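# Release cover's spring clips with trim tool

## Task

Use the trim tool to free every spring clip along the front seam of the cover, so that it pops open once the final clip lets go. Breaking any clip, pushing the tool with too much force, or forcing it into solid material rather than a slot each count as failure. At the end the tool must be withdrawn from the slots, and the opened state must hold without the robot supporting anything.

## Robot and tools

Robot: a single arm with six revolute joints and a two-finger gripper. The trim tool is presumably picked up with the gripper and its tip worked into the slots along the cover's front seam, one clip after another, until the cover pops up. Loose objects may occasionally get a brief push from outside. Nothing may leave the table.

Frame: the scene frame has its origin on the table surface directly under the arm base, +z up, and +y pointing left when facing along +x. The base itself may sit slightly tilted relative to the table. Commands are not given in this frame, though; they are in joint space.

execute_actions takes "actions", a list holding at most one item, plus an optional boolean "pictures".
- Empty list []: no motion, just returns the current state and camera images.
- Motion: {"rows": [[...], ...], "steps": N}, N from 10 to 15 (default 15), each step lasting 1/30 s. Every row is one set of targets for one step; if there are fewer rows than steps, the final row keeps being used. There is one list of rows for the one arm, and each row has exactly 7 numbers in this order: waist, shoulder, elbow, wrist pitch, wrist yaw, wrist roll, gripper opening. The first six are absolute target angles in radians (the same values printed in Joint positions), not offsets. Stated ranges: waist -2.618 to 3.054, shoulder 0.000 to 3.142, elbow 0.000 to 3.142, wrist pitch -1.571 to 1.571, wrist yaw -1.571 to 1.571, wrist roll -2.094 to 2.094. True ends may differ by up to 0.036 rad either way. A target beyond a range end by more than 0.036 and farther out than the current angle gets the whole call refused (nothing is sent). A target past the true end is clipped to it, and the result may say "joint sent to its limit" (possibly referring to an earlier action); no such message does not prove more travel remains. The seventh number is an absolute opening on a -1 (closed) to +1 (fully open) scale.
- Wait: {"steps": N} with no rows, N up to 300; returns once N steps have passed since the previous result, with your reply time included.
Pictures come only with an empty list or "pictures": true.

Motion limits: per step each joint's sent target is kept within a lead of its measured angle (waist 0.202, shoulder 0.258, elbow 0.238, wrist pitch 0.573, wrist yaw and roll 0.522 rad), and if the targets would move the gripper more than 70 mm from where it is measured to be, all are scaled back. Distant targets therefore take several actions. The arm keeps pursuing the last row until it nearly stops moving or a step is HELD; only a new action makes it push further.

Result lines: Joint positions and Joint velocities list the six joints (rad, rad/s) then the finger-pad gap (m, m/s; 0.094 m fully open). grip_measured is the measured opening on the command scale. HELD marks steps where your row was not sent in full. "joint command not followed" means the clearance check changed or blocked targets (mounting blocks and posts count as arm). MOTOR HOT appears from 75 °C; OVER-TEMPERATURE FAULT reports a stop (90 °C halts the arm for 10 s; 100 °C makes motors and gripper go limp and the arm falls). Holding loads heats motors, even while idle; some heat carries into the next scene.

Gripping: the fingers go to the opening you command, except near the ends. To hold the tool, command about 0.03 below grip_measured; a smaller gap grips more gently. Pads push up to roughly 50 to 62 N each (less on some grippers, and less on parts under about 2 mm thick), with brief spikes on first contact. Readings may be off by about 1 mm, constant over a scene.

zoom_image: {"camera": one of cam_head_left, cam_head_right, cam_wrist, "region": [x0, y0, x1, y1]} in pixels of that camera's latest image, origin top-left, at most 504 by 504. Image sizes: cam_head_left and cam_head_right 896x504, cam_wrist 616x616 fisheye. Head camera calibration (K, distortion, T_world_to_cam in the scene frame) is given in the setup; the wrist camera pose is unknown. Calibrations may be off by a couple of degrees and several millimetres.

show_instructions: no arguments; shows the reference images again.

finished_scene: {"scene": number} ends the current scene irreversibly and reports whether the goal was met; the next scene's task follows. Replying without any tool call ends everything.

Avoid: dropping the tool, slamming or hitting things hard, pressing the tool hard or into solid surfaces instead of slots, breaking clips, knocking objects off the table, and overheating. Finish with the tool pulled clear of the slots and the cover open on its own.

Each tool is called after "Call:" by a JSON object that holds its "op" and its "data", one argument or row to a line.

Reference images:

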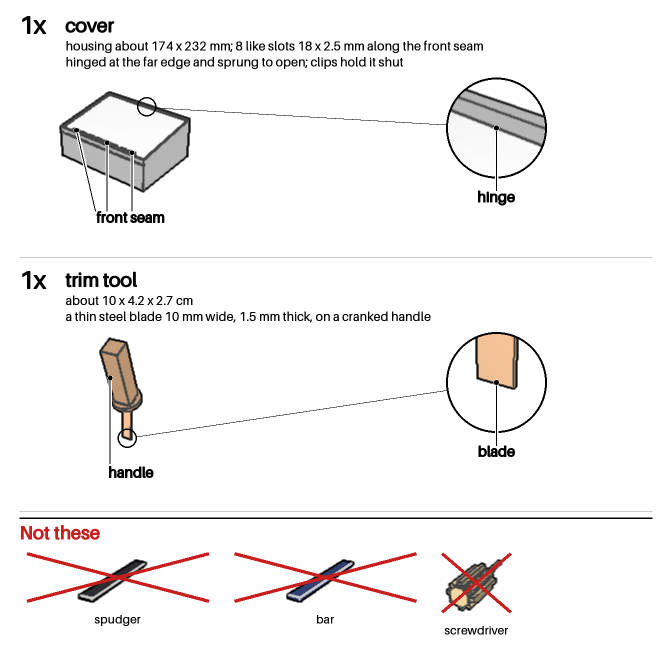

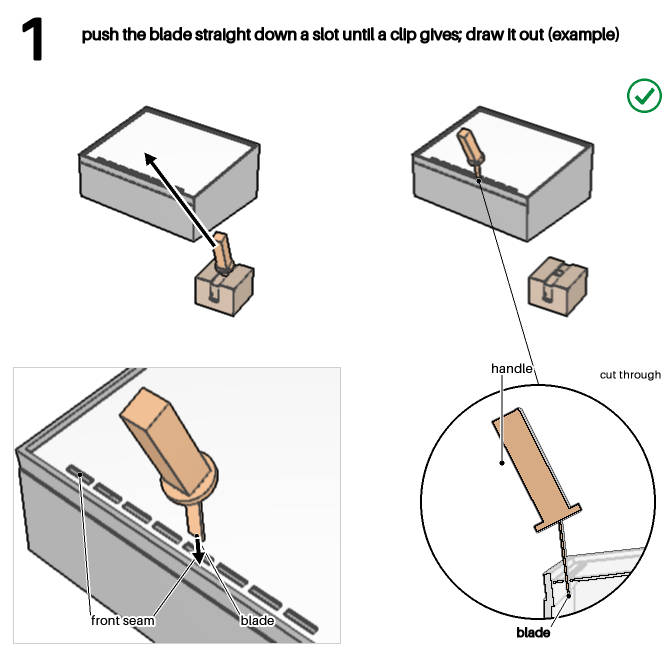

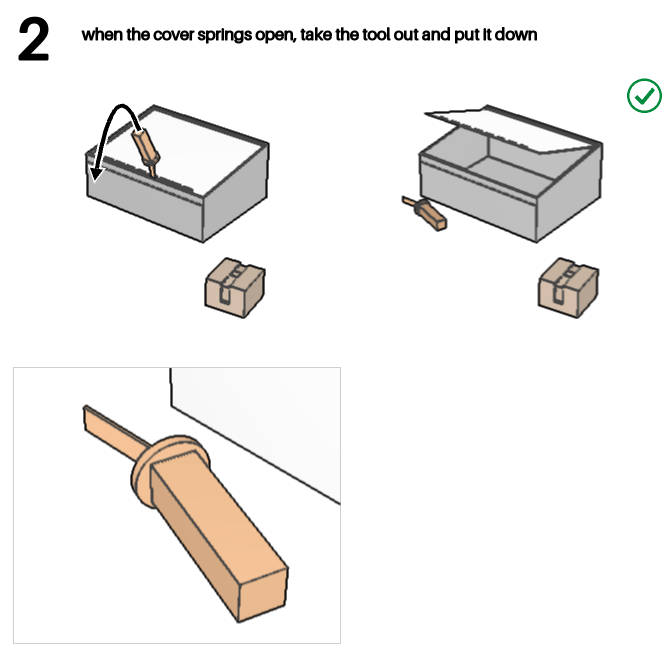

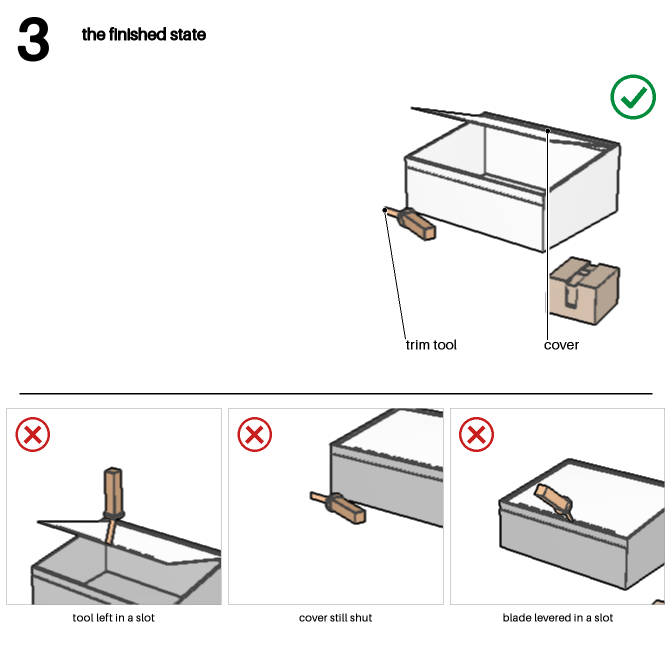

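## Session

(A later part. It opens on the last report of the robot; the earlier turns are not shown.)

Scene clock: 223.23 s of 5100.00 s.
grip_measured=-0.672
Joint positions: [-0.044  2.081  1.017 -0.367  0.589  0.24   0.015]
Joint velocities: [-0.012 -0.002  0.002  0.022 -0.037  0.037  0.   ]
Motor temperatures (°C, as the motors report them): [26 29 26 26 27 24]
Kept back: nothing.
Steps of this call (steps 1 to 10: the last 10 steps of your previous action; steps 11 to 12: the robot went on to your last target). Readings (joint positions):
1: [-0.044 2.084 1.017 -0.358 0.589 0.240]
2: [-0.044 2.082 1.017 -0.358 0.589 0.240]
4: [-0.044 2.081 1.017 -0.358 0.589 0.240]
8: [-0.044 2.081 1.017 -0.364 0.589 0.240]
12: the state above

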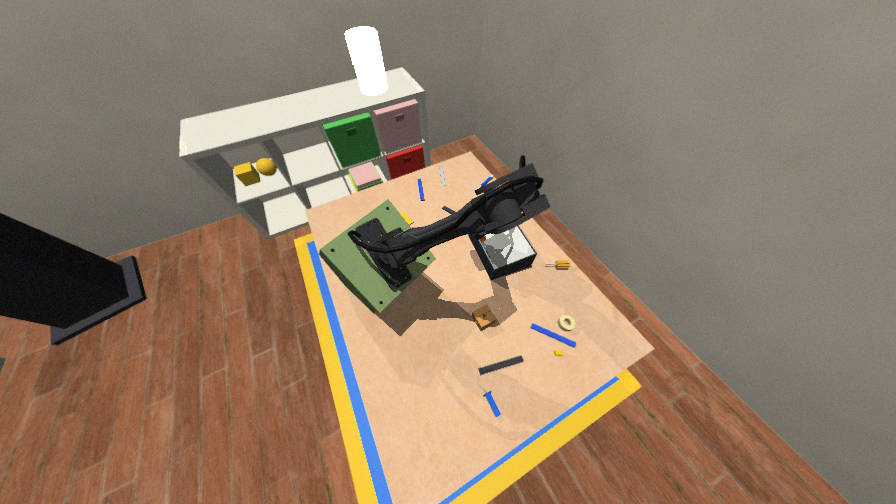

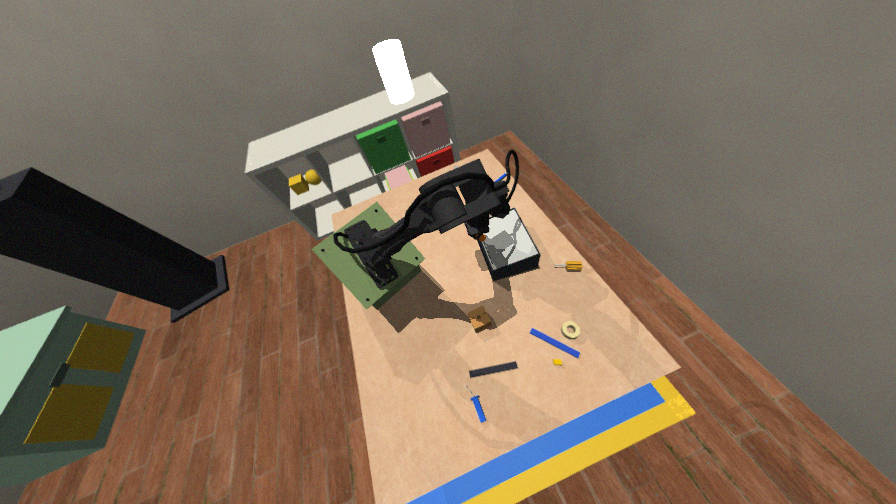

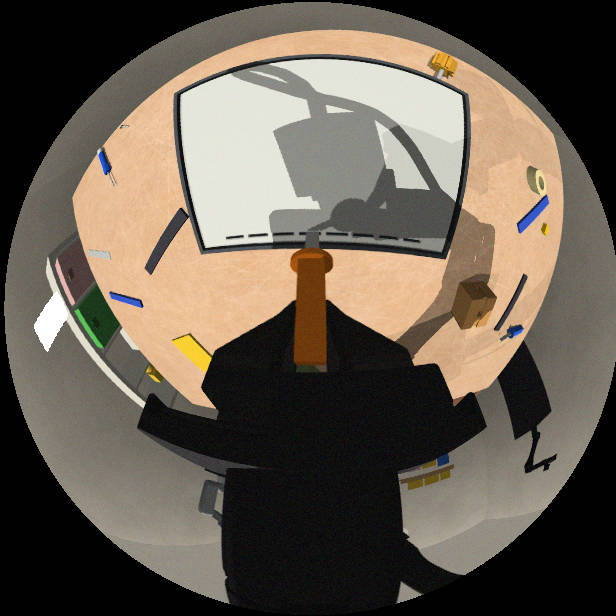

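Call:
{"op": "execute_actions", "data": {
  "actions": [
    {"rows":[[-0.044,2.070,1.035,-0.388,0.598,0.249,-0.71],[-0.044,2.070,1.035,-0.390,0.598,0.249,-0.71]],"steps":10}
  ]
}}

Call:
{"op": "execute_actions", "data": {
  "actions": [
    {"steps":14}
  ],
  "pictures": true
}}

Call:
{"op": "zoom_image", "data": {
  "camera": "cam_wrist",
  "region": [280,215,350,250]
}}

Scene clock: 224.60 s of 5100.00 s.
grip_measured=-0.672
Joint positions: [-0.044  2.081  1.017 -0.368  0.589  0.24   0.015]
Joint velocities: [-0.007  0.012 -0.007  0.037 -0.081 -0.037  0.   ]
Motor temperatures (°C, as the motors report them): [26 29 26 26 27 24]
Kept back: the last 10 steps of this action.
Steps of this call (steps 1 to 30: the robot went on to your last target; steps 31 to 41: nothing new was sent). Readings (joint positions):
1: [-0.044 2.081 1.017 -0.367 0.589 0.240]
2: [-0.044 2.081 1.017 -0.367 0.589 0.240]
4: [-0.044 2.081 1.017 -0.368 0.589 0.240]
8: [-0.044 2.081 1.017 -0.368 0.589 0.240]
41: the state above

Scene clock: 225.07 s of 5100.00 s.
grip_measured=-0.672
Joint positions: [-0.044  2.081  1.017 -0.374  0.589  0.24   0.015]
Joint velocities: [-0.017 -0.007  0.002 -0.066 -0.007 -0.037  0.001]
Motor temperatures (°C, as the motors report them): [26 29 26 26 27 24]
Kept back: nothing.
Steps of this call (steps 1 to 10: the last 10 steps of your previous action; steps 11 to 14: the robot went on to your last target). Readings (joint positions):
1: [-0.044 2.081 1.017 -0.369 0.589 0.240]
2: [-0.044 2.081 1.017 -0.369 0.589 0.240]
4: [-0.044 2.081 1.017 -0.371 0.589 0.240]
8: [-0.044 2.081 1.017 -0.373 0.589 0.240]
14: the state above

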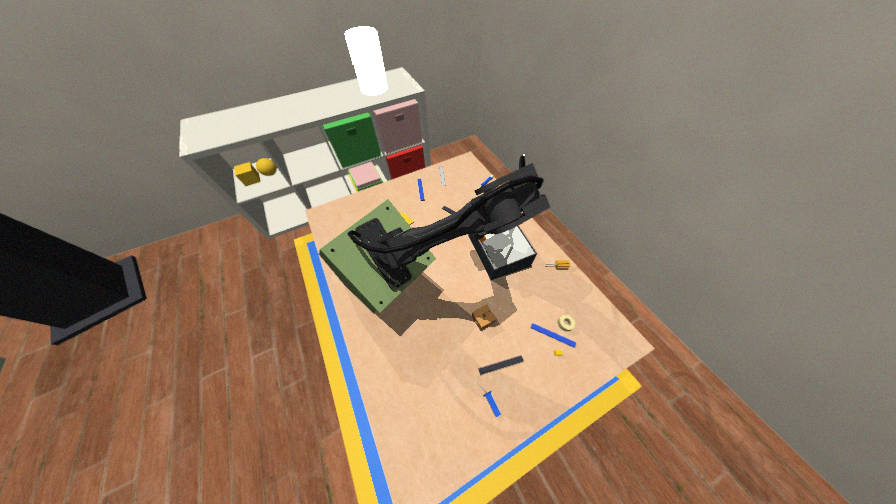

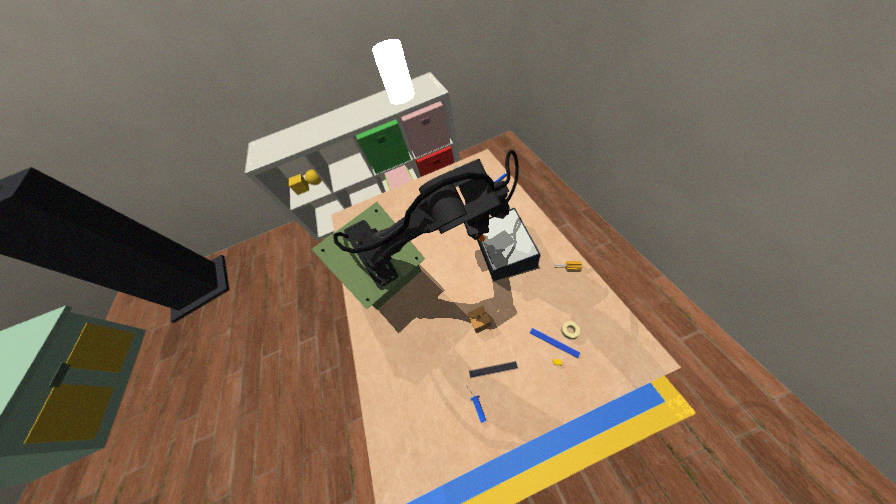

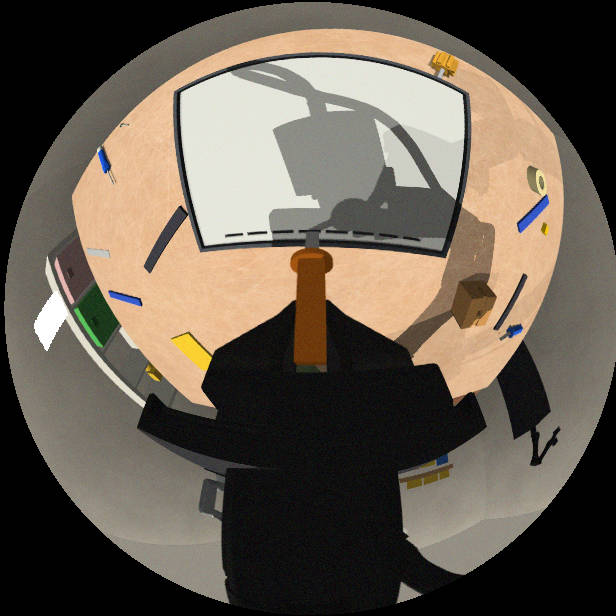

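Region (280, 215, 350, 250) of cam_wrist's 616x616 image, scaled by 7.200, with more detail than that image has.

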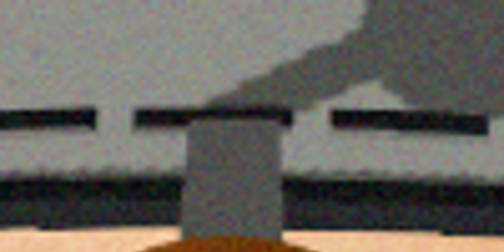

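Call:
{"op": "execute_actions", "data": {
  "actions": [
    {"rows":[[-0.056,2.111,1.035,-0.358,0.598,0.249,-0.71],[-0.056,2.111,1.035,-0.356,0.598,0.249,-0.71],[-0.054,2.111,1.035,-0.354,0.598,0.249,-0.71],[-0.053,2.104,1.035,-0.352,0.598,0.249,-0.71],[-0.052,2.105,1.035,-0.351,0.598,0.249,-0.71]],"steps":12}
  ]
}}

Call:
{"op": "execute_actions", "data": {
  "actions": [
    {"steps":16}
  ],
  "pictures": true
}}

Call:
{"op": "zoom_image", "data": {
  "camera": "cam_wrist",
  "region": [280,215,350,250]
}}

Scene clock: 225.83 s of 5100.00 s.
grip_measured=-0.672
Joint positions: [-0.046  2.084  1.017 -0.372  0.589  0.24   0.015]
Joint velocities: [-0.056  0.085 -0.012  0.037 -0.066 -0.051 -0.   ]
Motor temperatures (°C, as the motors report them): [26 29 26 26 27 24]
Steps of this call (steps 1 to 15: the robot went on to your last target; steps 16 to 21: nothing new was sent; steps 22 to 23: the first 2 steps of this action). Readings (joint positions):
22: [-0.045 2.082 1.017 -0.374 0.589 0.240]
23: the state above

Scene clock: 226.37 s of 5100.00 s.
grip_measured=-0.672
Joint positions: [-0.049  2.09   1.017 -0.363  0.59   0.24   0.015]
Joint velocities: [ 0.012  0.017 -0.002  0.081 -0.022 -0.007  0.   ]
Motor temperatures (°C, as the motors report them): [26 29 26 26 27 24]
Kept back: nothing.
Steps of this call (steps 1 to 10: the last 10 steps of your previous action; steps 11 to 15: the robot went on to your last target; step 16: nothing new was sent). Readings (joint positions):
1: [-0.048 2.088 1.017 -0.371 0.589 0.240]
2: [-0.049 2.090 1.017 -0.369 0.589 0.240]
4: [-0.049 2.090 1.017 -0.364 0.590 0.240]
8: [-0.049 2.090 1.017 -0.363 0.590 0.240]
16: the state above
The arm was judged still, so your last target was given up. Only a new action makes it travel on or press farther. Fingers that are still opening or closing keep moving.

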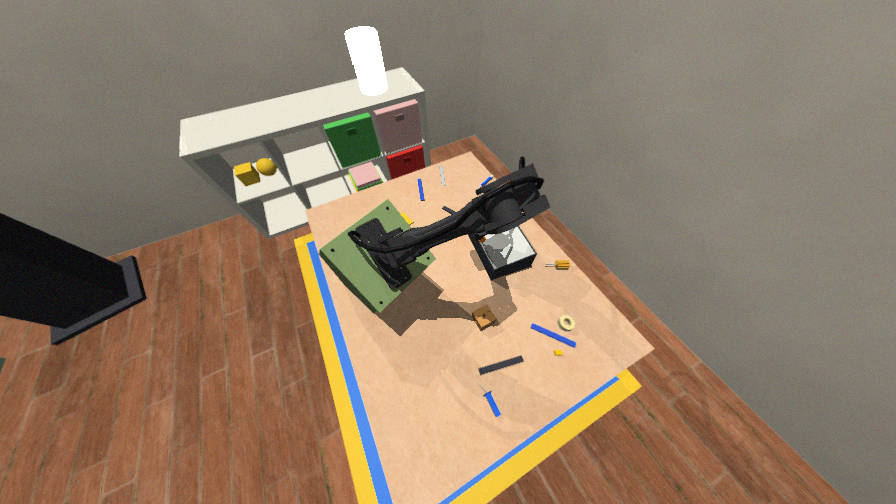

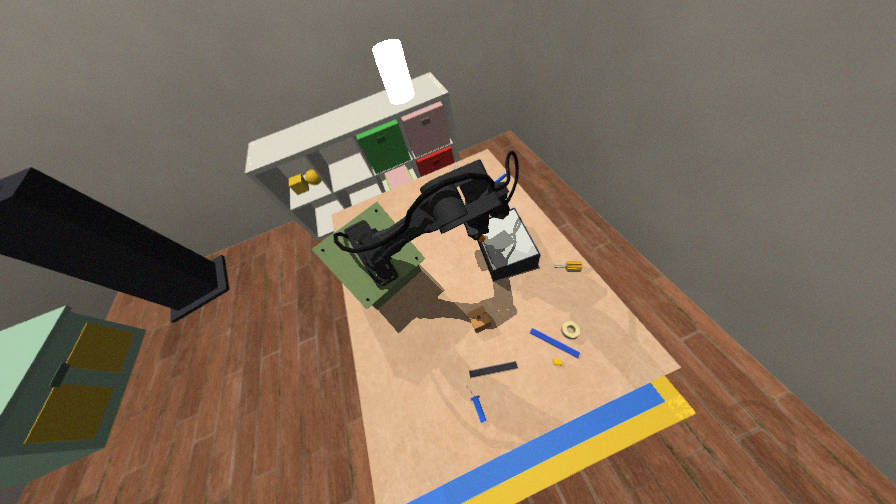

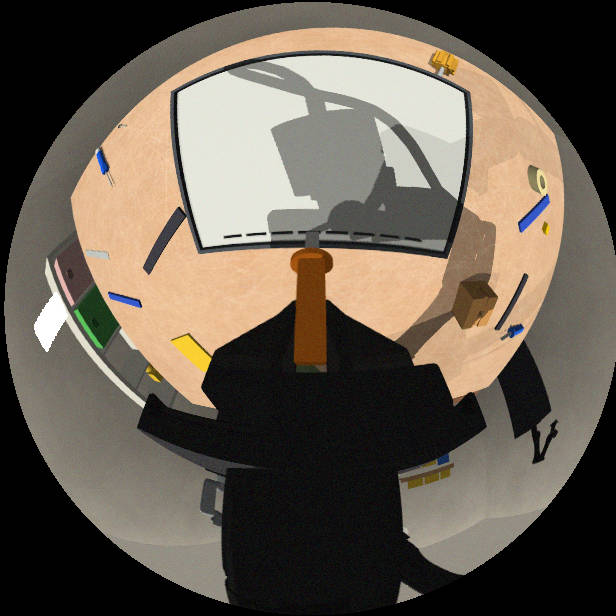

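Region (280, 215, 350, 250) of cam_wrist's 616x616 image, scaled by 7.200, with more detail than that image has.

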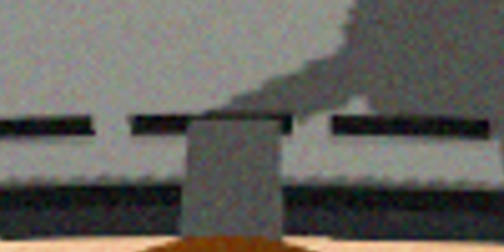

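Call:
{"op": "execute_actions", "data": {
  "actions": [
    {"rows":[[-0.060,2.116,1.035,-0.349,0.598,0.249,-0.71],[-0.060,2.116,1.035,-0.348,0.598,0.249,-0.71],[-0.060,2.112,1.035,-0.347,0.598,0.249,-0.71],[-0.060,2.112,1.035,-0.346,0.598,0.249,-0.71],[-0.060,2.113,1.035,-0.345,0.598,0.249,-0.71],[-0.060,2.115,1.035,-0.343,0.598,0.249,-0.71],[-0.060,2.117,1.035,-0.341,0.598,0.249,-0.71],[-0.061,2.119,1.035,-0.339,0.598,0.249,-0.71],[-0.061,2.121,1.035,-0.337,0.598,0.249,-0.71],[-0.062,2.123,1.035,-0.335,0.598,0.249,-0.71],[-0.062,2.125,1.035,-0.333,0.598,0.249,-0.71],[-0.062,2.126,1.035,-0.331,0.598,0.249,-0.71],[-0.062,2.127,1.035,-0.330,0.598,0.249,-0.71]],"steps":15}
  ]
}}

Call:
{"op": "execute_actions", "data": {
  "actions": [
    {"steps":14}
  ]
}}

Scene clock: 227.10 s of 5100.00 s.
grip_measured=-0.672
Joint positions: [-0.055  2.095  1.017 -0.356  0.59   0.24   0.015]
Joint velocities: [-0.027  0.017 -0.002  0.022  0.037  0.037  0.001]
Motor temperatures (°C, as the motors report them): [26 29 26 26 27 24]
Steps of this call (steps 1 to 17: nothing new was sent; steps 18 to 22: the first 5 steps of this action). Readings (joint positions):
18: [-0.049 2.091 1.017 -0.363 0.590 0.240]
19: [-0.051 2.092 1.017 -0.362 0.590 0.240]
21: [-0.054 2.095 1.017 -0.357 0.590 0.240]
22: the state above

Scene clock: 227.57 s of 5100.00 s.
grip_measured=-0.672
Joint positions: [-0.056  2.104  1.017 -0.346  0.591  0.24   0.015]
Joint velocities: [-0.007  0.012 -0.007 -0.037  0.007  0.051 -0.001]
Motor temperatures (°C, as the motors report them): [26 29 26 26 27 24]
Kept back: nothing.
Steps of this call (steps 1 to 10: the last 10 steps of your previous action; steps 11 to 14: the robot went on to your last target). Readings (joint positions):
1: [-0.055 2.095 1.017 -0.356 0.590 0.240]
2: [-0.056 2.096 1.017 -0.355 0.590 0.240]
4: [-0.056 2.099 1.017 -0.352 0.590 0.240]
8: [-0.056 2.104 1.017 -0.346 0.591 0.240]
14: the state above

Call:
{"op": "execute_actions", "data": {
  "actions": [
    {"rows":[[-0.064,2.130,1.035,-0.332,0.598,0.249,-0.71],[-0.064,2.133,1.035,-0.331,0.598,0.249,-0.71],[-0.064,2.134,1.035,-0.330,0.598,0.249,-0.71],[-0.064,2.135,1.035,-0.329,0.598,0.249,-0.71],[-0.065,2.136,1.035,-0.328,0.598,0.249,-0.71],[-0.065,2.138,1.035,-0.327,0.598,0.249,-0.71],[-0.066,2.140,1.035,-0.326,0.598,0.249,-0.71],[-0.066,2.141,1.035,-0.325,0.598,0.249,-0.71],[-0.067,2.142,1.035,-0.324,0.598,0.249,-0.71]],"steps":12}
  ]
}}

Call:
{"op": "execute_actions", "data": {
  "actions": [
    {"steps":14}
  ]
}}

Scene clock: 228.03 s of 5100.00 s.
grip_measured=-0.672
Joint positions: [-0.056  2.104  1.017 -0.346  0.591  0.24   0.015]
Joint velocities: [-0.022  0.007  0.007 -0.022 -0.037  0.007  0.001]
Motor temperatures (°C, as the motors report them): [26 29 26 26 27 24]
Steps of this call (steps 1 to 12: the robot went on to your last target; steps 13 to 14: the first 2 steps of this action). Readings (joint positions):
13: [-0.056 2.104 1.017 -0.346 0.591 0.240]
14: the state above

Scene clock: 228.50 s of 5100.00 s.
grip_measured=-0.672
Joint positions: [-0.056  2.109  1.017 -0.341  0.594  0.241  0.015]
Joint velocities: [-0.002 -0.012 -0.007 -0.051 -0.095 -0.007  0.   ]
Motor temperatures (°C, as the motors report them): [26 29 26 26 27 24]
Kept back: nothing.
Steps of this call (steps 1 to 10: the last 10 steps of your previous action; steps 11 to 14: the robot went on to your last target). Readings (joint positions):
1: [-0.056 2.104 1.017 -0.346 0.591 0.240]
2: [-0.056 2.104 1.017 -0.346 0.591 0.240]
4: [-0.056 2.105 1.017 -0.345 0.592 0.240]
8: [-0.056 2.109 1.017 -0.341 0.594 0.241]
14: the state above

Call:
{"op": "execute_actions", "data": {
  "actions": [
    {"rows":[[-0.068,2.144,1.035,-0.326,0.598,0.249,-0.71],[-0.068,2.146,1.035,-0.326,0.598,0.249,-0.71],[-0.068,2.148,1.035,-0.325,0.598,0.249,-0.71],[-0.068,2.150,1.035,-0.325,0.598,0.249,-0.71],[-0.068,2.152,1.035,-0.324,0.598,0.249,-0.71],[-0.068,2.153,1.035,-0.324,0.598,0.249,-0.71],[-0.068,2.154,1.035,-0.323,0.598,0.249,-0.71],[-0.068,2.154,1.035,-0.322,0.598,0.249,-0.71],[-0.068,2.154,1.035,-0.322,0.598,0.249,-0.71],[-0.068,2.150,1.035,-0.322,0.598,0.249,-0.71]],"steps":12}
  ]
}}

Call:
{"op": "execute_actions", "data": {
  "actions": [
    {"steps":14}
  ]
}}

Scene clock: 229.10 s of 5100.00 s.
grip_measured=-0.672
Joint positions: [-0.056  2.109  1.017 -0.341  0.594  0.241  0.015]
Joint velocities: [ 0.007  0.007 -0.002 -0.051 -0.022 -0.037  0.   ]
Motor temperatures (°C, as the motors report them): [26 29 26 26 27 24]
Steps of this call (steps 1 to 15: the robot went on to your last target; step 16: nothing new was sent; steps 17 to 18: the first 2 steps of this action). Readings (joint positions):
17: [-0.056 2.109 1.017 -0.341 0.594 0.241]
18: the state above

Scene clock: 229.57 s of 5100.00 s.
grip_measured=-0.672
Joint positions: [-0.059  2.122  1.017 -0.324  0.6    0.241  0.015]
Joint velocities: [ 0.002  0.002 -0.002 -0.007  0.022 -0.022  0.001]
Motor temperatures (°C, as the motors report them): [26 29 26 26 27 24]
Kept back: nothing.
Steps of this call (steps 1 to 10: the last 10 steps of your previous action; steps 11 to 14: the robot went on to your last target). Readings (joint positions):
1: [-0.056 2.109 1.017 -0.341 0.594 0.241]
2: [-0.056 2.109 1.017 -0.341 0.594 0.241]
4: [-0.056 2.109 1.017 -0.341 0.594 0.241]
8: [-0.057 2.113 1.017 -0.335 0.596 0.241]
14: the state above

Call:
{"op": "execute_actions", "data": {
  "actions": [
    {"rows":[[-0.050,2.104,1.035,-0.335,0.598,0.249,-0.71],[-0.048,2.098,1.035,-0.340,0.598,0.249,-0.71],[-0.046,2.094,1.035,-0.344,0.598,0.249,-0.71],[-0.044,2.090,1.035,-0.349,0.598,0.249,-0.71],[-0.042,2.086,1.035,-0.354,0.598,0.249,-0.71],[-0.040,2.082,1.035,-0.359,0.598,0.249,-0.71],[-0.038,2.078,1.035,-0.364,0.598,0.249,-0.71],[-0.036,2.074,1.035,-0.369,0.598,0.249,-0.71],[-0.034,2.070,1.035,-0.374,0.598,0.249,-0.71],[-0.032,2.067,1.035,-0.379,0.598,0.249,-0.71],[-0.030,2.065,1.035,-0.384,0.598,0.249,-0.71],[-0.028,2.064,1.035,-0.388,0.598,0.249,-0.71],[-0.028,2.064,1.035,-0.390,0.598,0.249,-0.71]],"steps":15}
  ]
}}

Call:
{"op": "execute_actions", "data": {
  "actions": [
    {"steps":14}
  ]
}}

Scene clock: 233.80 s of 5100.00 s.
grip_measured=-0.672
Joint positions: [-0.059  2.112  1.017 -0.331  0.595  0.241  0.015]
Joint velocities: [ 0.002 -0.081 -0.002 -0.168 -0.125 -0.037  0.   ]
Motor temperatures (°C, as the motors report them): [26 29 26 26 27 24]
Steps of this call (steps 1 to 30: the robot went on to your last target; steps 31 to 90: nothing new was sent; then 1.07 s passed at rest; steps 91 to 95: the first 5 steps of this action). Readings (joint positions):
91: [-0.059 2.121 1.017 -0.324 0.600 0.241]
92: [-0.059 2.119 1.017 -0.324 0.600 0.241]
94: [-0.059 2.115 1.017 -0.327 0.597 0.241]
95: the state above

Scene clock: 234.27 s of 5100.00 s.
grip_measured=-0.672
Joint positions: [-0.044  2.076  1.017 -0.361  0.59   0.241  0.015]
Joint velocities: [-0.002  0.002  0.007 -0.095  0.007 -0.022 -0.   ]
Motor temperatures (°C, as the motors report them): [26 29 26 26 27 24]
Kept back: nothing.
Steps of this call (steps 1 to 10: the last 10 steps of your previous action; steps 11 to 14: the robot went on to your last target). Readings (joint positions):
1: [-0.059 2.109 1.017 -0.334 0.593 0.241]
2: [-0.058 2.105 1.017 -0.338 0.591 0.241]
4: [-0.054 2.095 1.017 -0.348 0.591 0.241]
8: [-0.045 2.078 1.017 -0.358 0.590 0.241]
14: the state above

Call:
{"op": "execute_actions", "data": {
  "actions": [
    {"rows":[[-0.040,2.076,1.057,-0.390,0.600,0.255,-0.71],[-0.030,2.080,1.060,-0.392,0.601,0.262,-0.71],[-0.022,2.092,1.064,-0.393,0.602,0.269,-0.71],[-0.014,2.102,1.068,-0.394,0.603,0.276,-0.71],[-0.006,2.111,1.072,-0.395,0.604,0.283,-0.71],[0.002,2.120,1.076,-0.396,0.605,0.290,-0.71],[0.010,2.129,1.080,-0.397,0.606,0.297,-0.71],[0.018,2.138,1.084,-0.398,0.606,0.303,-0.71],[0.025,2.147,1.087,-0.399,0.606,0.308,-0.71],[0.028,2.154,1.088,-0.400,0.606,0.309,-0.71],[0.028,2.158,1.088,-0.400,0.606,0.309,-0.71]],"steps":15}
  ]
}}

Call:
{"op": "execute_actions", "data": {
  "actions": [
    {"steps":22}
  ],
  "pictures": true
}}

Call:
{"op": "zoom_image", "data": {
  "camera": "cam_wrist",
  "region": [280,215,350,250]
}}

Scene clock: 235.00 s of 5100.00 s.
grip_measured=-0.672
Joint positions: [-0.038  2.081  1.034 -0.381  0.592  0.255  0.015]
Joint velocities: [ 0.071  0.076  0.115 -0.095  0.007  0.154 -0.002]
Motor temperatures (°C, as the motors report them): [26 29 26 26 27 24]
Steps of this call (steps 1 to 17: the robot went on to your last target; steps 18 to 22: the first 5 steps of this action). Readings (joint positions):
18: [-0.044 2.076 1.019 -0.362 0.590 0.241]
19: [-0.044 2.076 1.022 -0.367 0.589 0.243]
21: [-0.041 2.078 1.029 -0.376 0.590 0.250]
22: the state above

Scene clock: 235.73 s of 5100.00 s.
grip_measured=-0.672
Joint positions: [-0.002  2.136  1.061 -0.392  0.641  0.306  0.015]
Joint velocities: [-0.002 -0.002  0.022  0.022 -0.066  0.154 -0.001]
Motor temperatures (°C, as the motors report them): [26 29 27 26 27 24]
Kept back: nothing.
Steps of this call (steps 1 to 10: the last 10 steps of your previous action; steps 11 to 22: the robot went on to your last target). Readings (joint positions):
1: [-0.034 2.086 1.038 -0.385 0.593 0.260]
2: [-0.028 2.094 1.043 -0.387 0.595 0.266]
4: [-0.013 2.112 1.052 -0.390 0.609 0.279]
8: [-0.003 2.134 1.061 -0.392 0.639 0.297]
22: the state above

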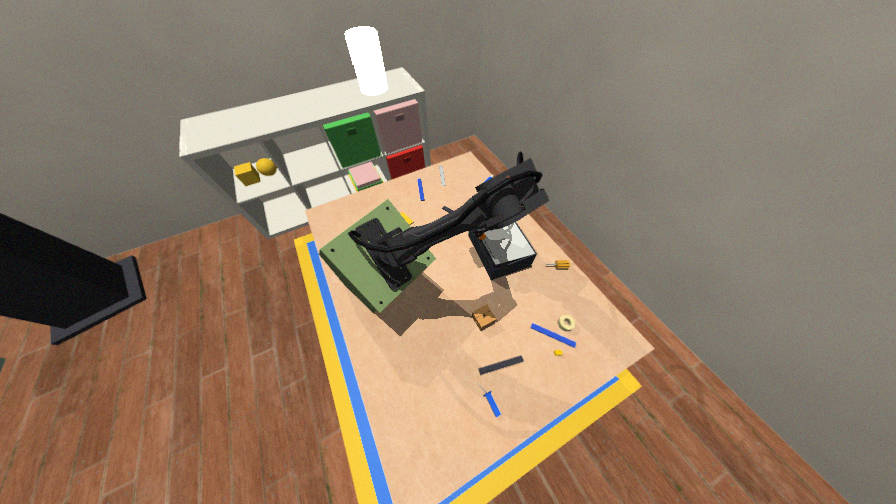

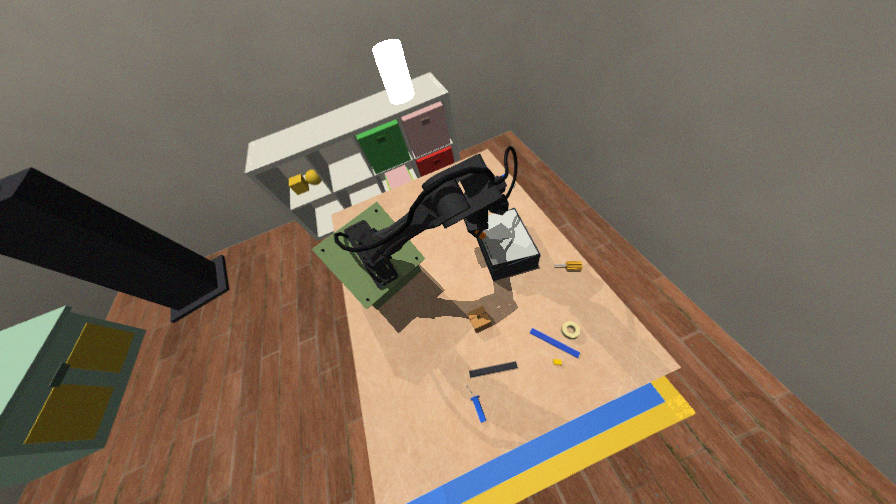

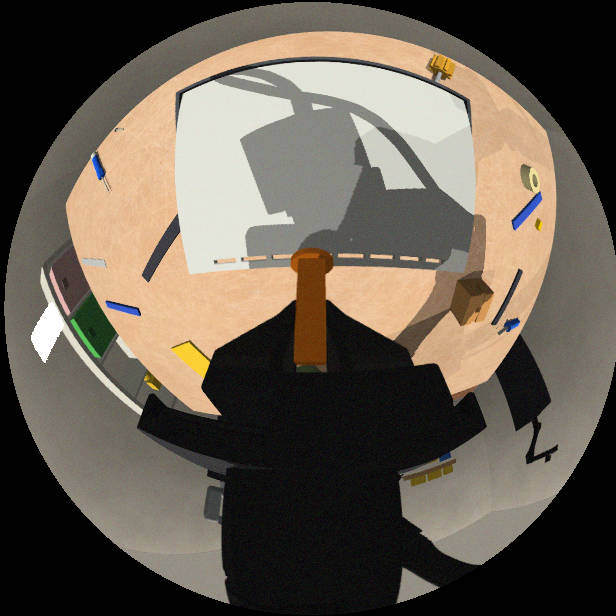

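Region (280, 215, 350, 250) of cam_wrist's 616x616 image, scaled by 7.200, with more detail than that image has.

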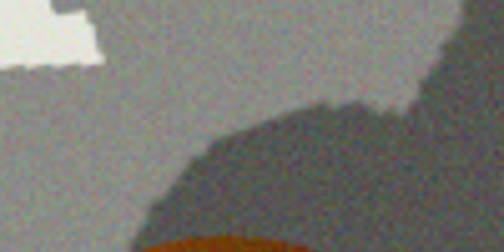

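Call:
{"op": "zoom_image", "data": {
  "camera": "cam_wrist",
  "region": [190,220,470,300]
}}

Call:
{"op": "zoom_image", "data": {
  "camera": "cam_head_right",
  "region": [420,150,600,300]
}}

Region (190, 220, 470, 300) of cam_wrist's 616x616 image, scaled by 1.800, with more detail than that image has; it fills the top 144 rows of this view, and the rest is white.

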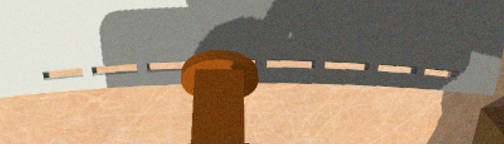

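Region (420, 150, 600, 300) of cam_head_right's 896x504 image, scaled by 2.800, with more detail than that image has.

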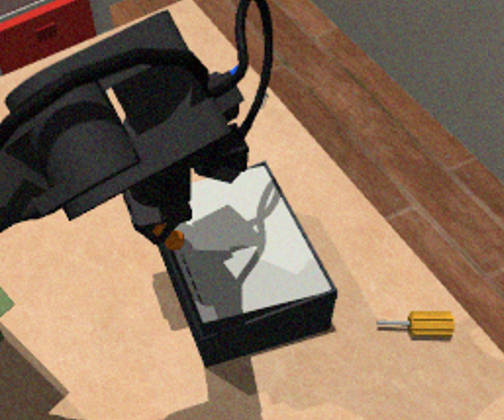

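Call:
{"op": "execute_actions", "data": {
  "actions": [
    {"rows":[[-0.006,2.125,1.060,-0.400,0.630,0.300,-0.71],[-0.010,2.115,1.058,-0.406,0.620,0.294,-0.71],[-0.013,2.106,1.056,-0.412,0.610,0.288,-0.71],[-0.016,2.097,1.054,-0.418,0.602,0.282,-0.71],[-0.019,2.088,1.052,-0.424,0.595,0.276,-0.71],[-0.022,2.079,1.050,-0.430,0.590,0.270,-0.71],[-0.024,2.070,1.048,-0.436,0.586,0.265,-0.71],[-0.026,2.062,1.045,-0.441,0.583,0.260,-0.71],[-0.026,2.056,1.043,-0.445,0.582,0.257,-0.71],[-0.026,2.053,1.042,-0.445,0.582,0.256,-0.71]],"steps":12}
  ]
}}

Call:
{"op": "execute_actions", "data": {
  "actions": [
    {"steps":18}
  ],
  "pictures": true
}}

Scene clock: 241.07 s of 5100.00 s.
grip_measured=-0.672
Joint positions: [-0.004  2.136  1.061 -0.392  0.642  0.306  0.015]
Joint velocities: [-0.027  0.002  0.007 -0.007 -0.081 -0.007 -0.001]
Motor temperatures (°C, as the motors report them): [26 29 27 26 27 24]
Steps of this call (steps 1 to 15: the robot went on to your last target; steps 16 to 90: nothing new was sent; then 2.27 s passed at rest; steps 91 to 92: the first 2 steps of this action). Readings (joint positions):
91: [-0.003 2.136 1.061 -0.392 0.642 0.306]
92: the state above

Scene clock: 241.67 s of 5100.00 s.
grip_measured=-0.672
Joint positions: [-0.02   2.069  1.061 -0.444  0.587  0.268  0.015]
Joint velocities: [-0.002 -0.007 -0.012 -0.022 -0.022 -0.022  0.001]
Motor temperatures (°C, as the motors report them): [26 29 27 26 27 24]
Kept back: nothing.
Steps of this call (steps 1 to 10: the last 10 steps of your previous action; steps 11 to 18: the robot went on to your last target). Readings (joint positions):
1: [-0.005 2.134 1.061 -0.392 0.639 0.305]
2: [-0.007 2.131 1.061 -0.395 0.634 0.302]
4: [-0.011 2.116 1.061 -0.404 0.620 0.295]
8: [-0.019 2.080 1.061 -0.433 0.595 0.279]
18: the state above

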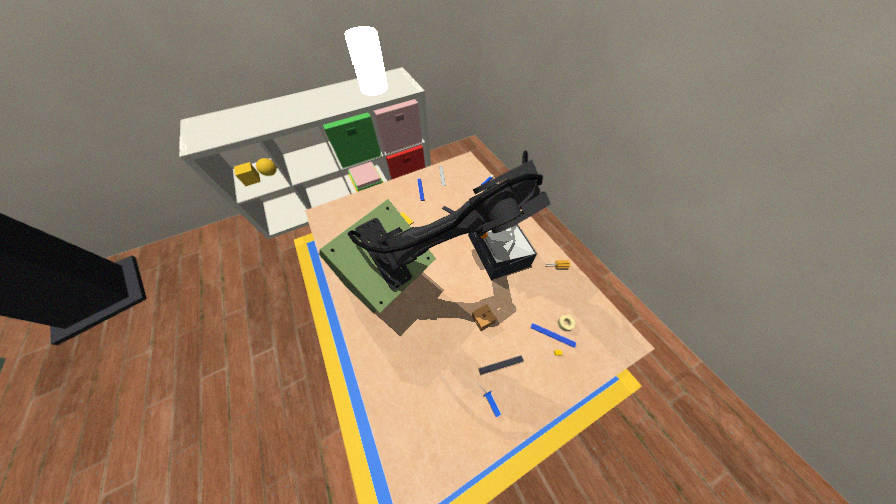

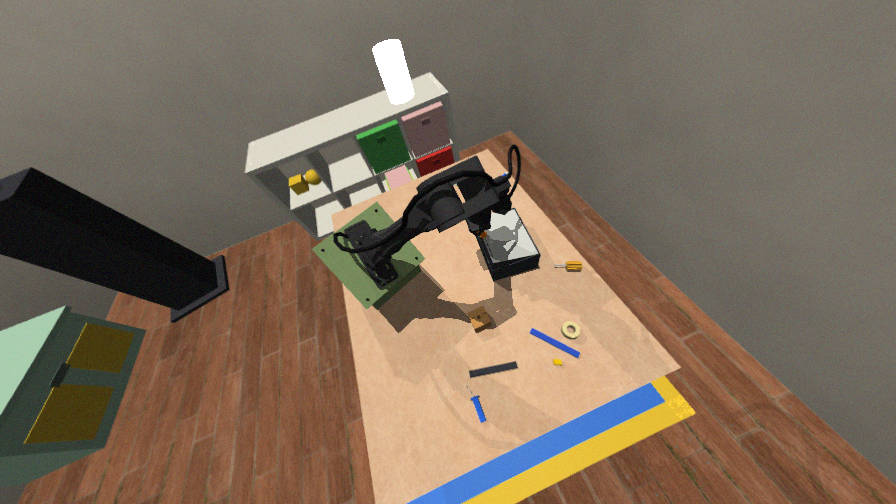

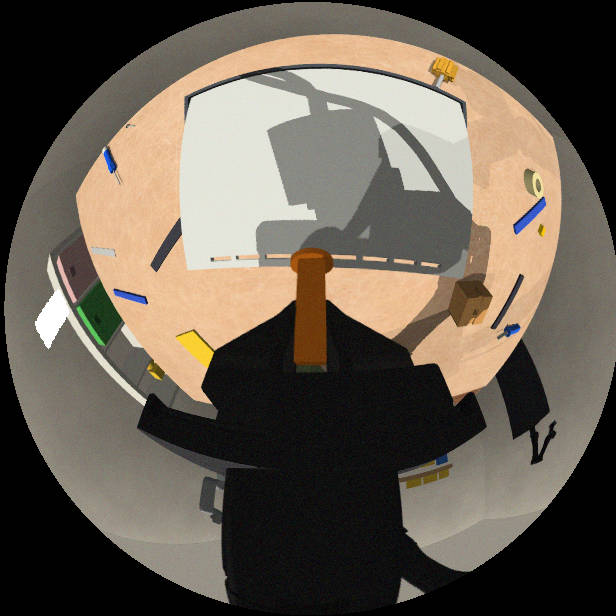

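Call:
{"op": "execute_actions", "data": {
  "actions": [
    {"rows":[[-0.008,2.050,1.098,-0.462,0.598,0.277,-0.71],[-0.002,2.047,1.101,-0.472,0.599,0.282,-0.71],[0.003,2.043,1.104,-0.482,0.600,0.287,-0.71],[0.008,2.039,1.107,-0.492,0.601,0.292,-0.71],[0.013,2.035,1.110,-0.502,0.602,0.297,-0.71],[0.018,2.031,1.113,-0.512,0.603,0.302,-0.71],[0.023,2.027,1.116,-0.522,0.604,0.307,-0.71],[0.028,2.023,1.119,-0.532,0.605,0.312,-0.71],[0.033,2.020,1.122,-0.542,0.606,0.317,-0.71],[0.037,2.017,1.125,-0.552,0.606,0.322,-0.71],[0.041,2.014,1.128,-0.562,0.606,0.327,-0.71],[0.045,2.011,1.131,-0.572,0.606,0.332,-0.71],[0.049,2.008,1.134,-0.583,0.606,0.336,-0.71]],"steps":15}
  ]
}}

Call:
{"op": "execute_actions", "data": {
  "actions": [
    {"steps":22}
  ],
  "pictures": true
}}

Scene clock: 242.43 s of 5100.00 s.
grip_measured=-0.672
Joint positions: [-0.018  2.065  1.07  -0.464  0.588  0.275  0.015]
Joint velocities: [ 0.061 -0.09   0.115 -0.242  0.022  0.154 -0.   ]
Motor temperatures (°C, as the motors report them): [26 29 27 26 27 24]
Steps of this call (steps 1 to 15: the robot went on to your last target; steps 16 to 18: nothing new was sent; steps 19 to 23: the first 5 steps of this action). Readings (joint positions):
19: [-0.020 2.069 1.061 -0.445 0.587 0.267]
20: [-0.020 2.069 1.061 -0.446 0.587 0.268]
22: [-0.020 2.067 1.066 -0.457 0.587 0.272]
23: the state above

Scene clock: 243.17 s of 5100.00 s.
grip_measured=-0.672
Joint positions: [ 0.03   2.026  1.102 -0.572  0.593  0.326  0.015]
Joint velocities: [ 0.002 -0.002 -0.002  0.022 -0.007  0.037 -0.   ]
Motor temperatures (°C, as the motors report them): [26 29 27 26 27 24]
Kept back: nothing.
Steps of this call (steps 1 to 10: the last 10 steps of your previous action; steps 11 to 22: the robot went on to your last target). Readings (joint positions):
1: [-0.014 2.060 1.074 -0.474 0.588 0.278]
2: [-0.010 2.056 1.076 -0.484 0.589 0.282]
4: [0.001 2.046 1.083 -0.503 0.591 0.291]
8: [0.022 2.032 1.096 -0.541 0.593 0.309]
22: the state above

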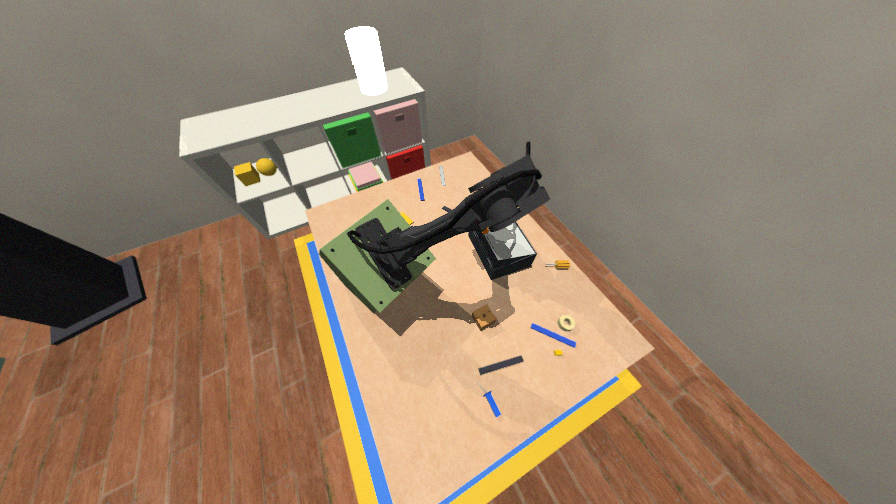

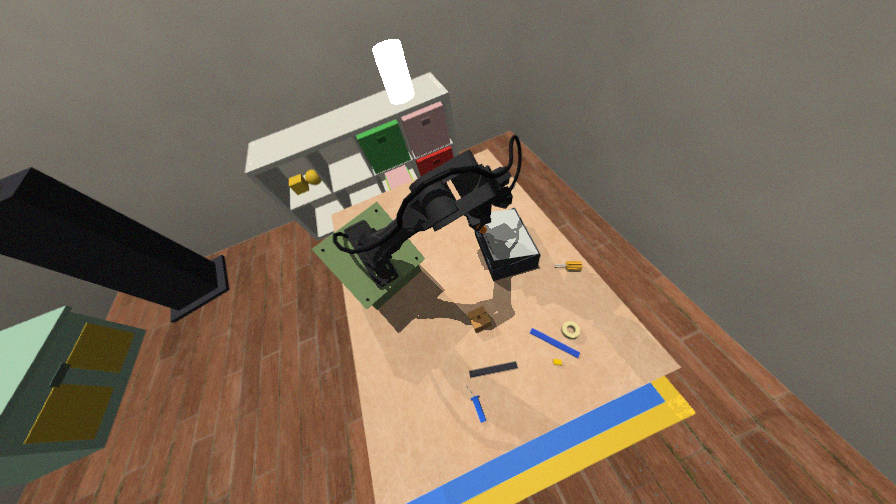

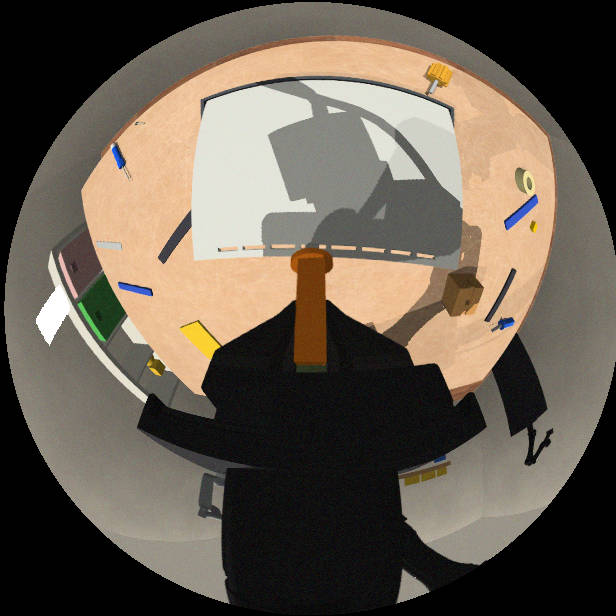

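Call:
{"op": "execute_actions", "data": {
  "actions": [
    {"rows":[[0.050,2.006,1.139,-0.590,0.606,0.340,-0.71],[0.056,2.002,1.143,-0.602,0.606,0.346,-0.71],[0.062,1.998,1.147,-0.614,0.607,0.352,-0.71],[0.068,1.994,1.151,-0.626,0.607,0.358,-0.71],[0.074,1.990,1.155,-0.638,0.608,0.364,-0.71],[0.080,1.985,1.159,-0.650,0.608,0.370,-0.71],[0.086,1.980,1.163,-0.662,0.609,0.376,-0.71],[0.092,1.975,1.167,-0.674,0.609,0.382,-0.71],[0.098,1.970,1.171,-0.686,0.610,0.388,-0.71],[0.103,1.965,1.175,-0.698,0.610,0.394,-0.71],[0.108,1.960,1.179,-0.710,0.610,0.400,-0.71],[0.111,1.956,1.182,-0.722,0.610,0.405,-0.71],[0.113,1.953,1.184,-0.731,0.610,0.409,-0.71]],"steps":15}
  ]
}}

Call:
{"op": "execute_actions", "data": {
  "actions": [
    {"steps":22}
  ],
  "pictures": true
}}

Scene clock: 244.30 s of 5100.00 s.
grip_measured=-0.672
Joint positions: [ 0.038  2.021  1.111 -0.598  0.594  0.339  0.015]
Joint velocities: [ 0.125 -0.105  0.12  -0.256 -0.066  0.022  0.   ]
Motor temperatures (°C, as the motors report them): [26 29 27 26 27 24]
Steps of this call (steps 1 to 15: the robot went on to your last target; steps 16 to 29: nothing new was sent; steps 30 to 34: the first 5 steps of this action). Readings (joint positions):
30: [0.030 2.026 1.102 -0.573 0.593 0.328]
31: [0.030 2.026 1.102 -0.575 0.593 0.329]
33: [0.033 2.024 1.108 -0.589 0.594 0.335]
34: the state above

Scene clock: 245.03 s of 5100.00 s.
grip_measured=-0.672
Joint positions: [ 0.095  1.967  1.158 -0.714  0.598  0.399  0.015]
Joint velocities: [-0.002  0.002 -0.017  0.081  0.081  0.051  0.   ]
Motor temperatures (°C, as the motors report them): [26 29 27 26 27 24]
Kept back: nothing.
Steps of this call (steps 1 to 10: the last 10 steps of your previous action; steps 11 to 22: the robot went on to your last target). Readings (joint positions):
1: [0.043 2.017 1.116 -0.608 0.595 0.343]
2: [0.049 2.012 1.120 -0.619 0.595 0.348]
4: [0.063 2.001 1.127 -0.646 0.595 0.358]
8: [0.087 1.982 1.141 -0.694 0.596 0.379]
22: the state above

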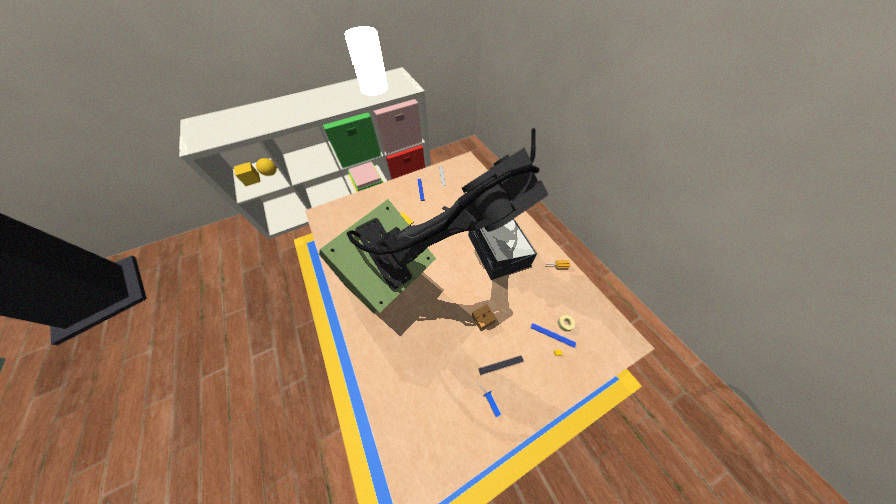

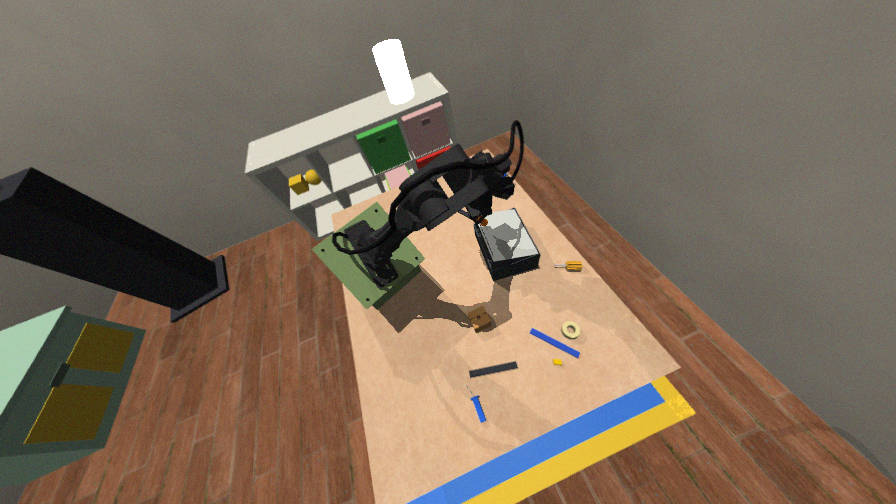

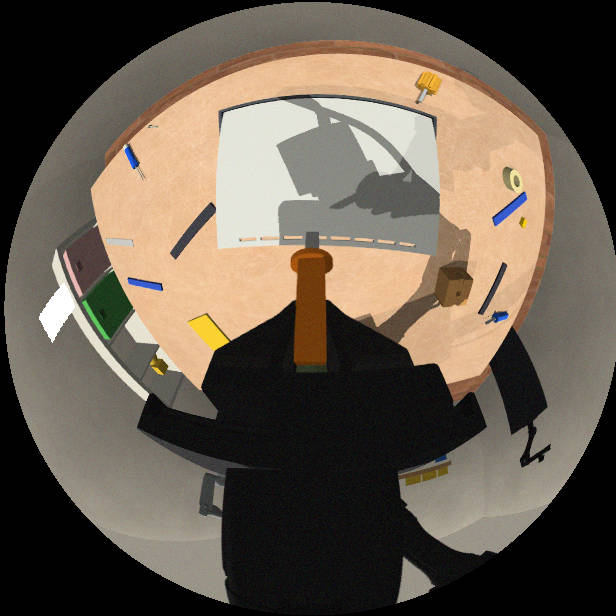

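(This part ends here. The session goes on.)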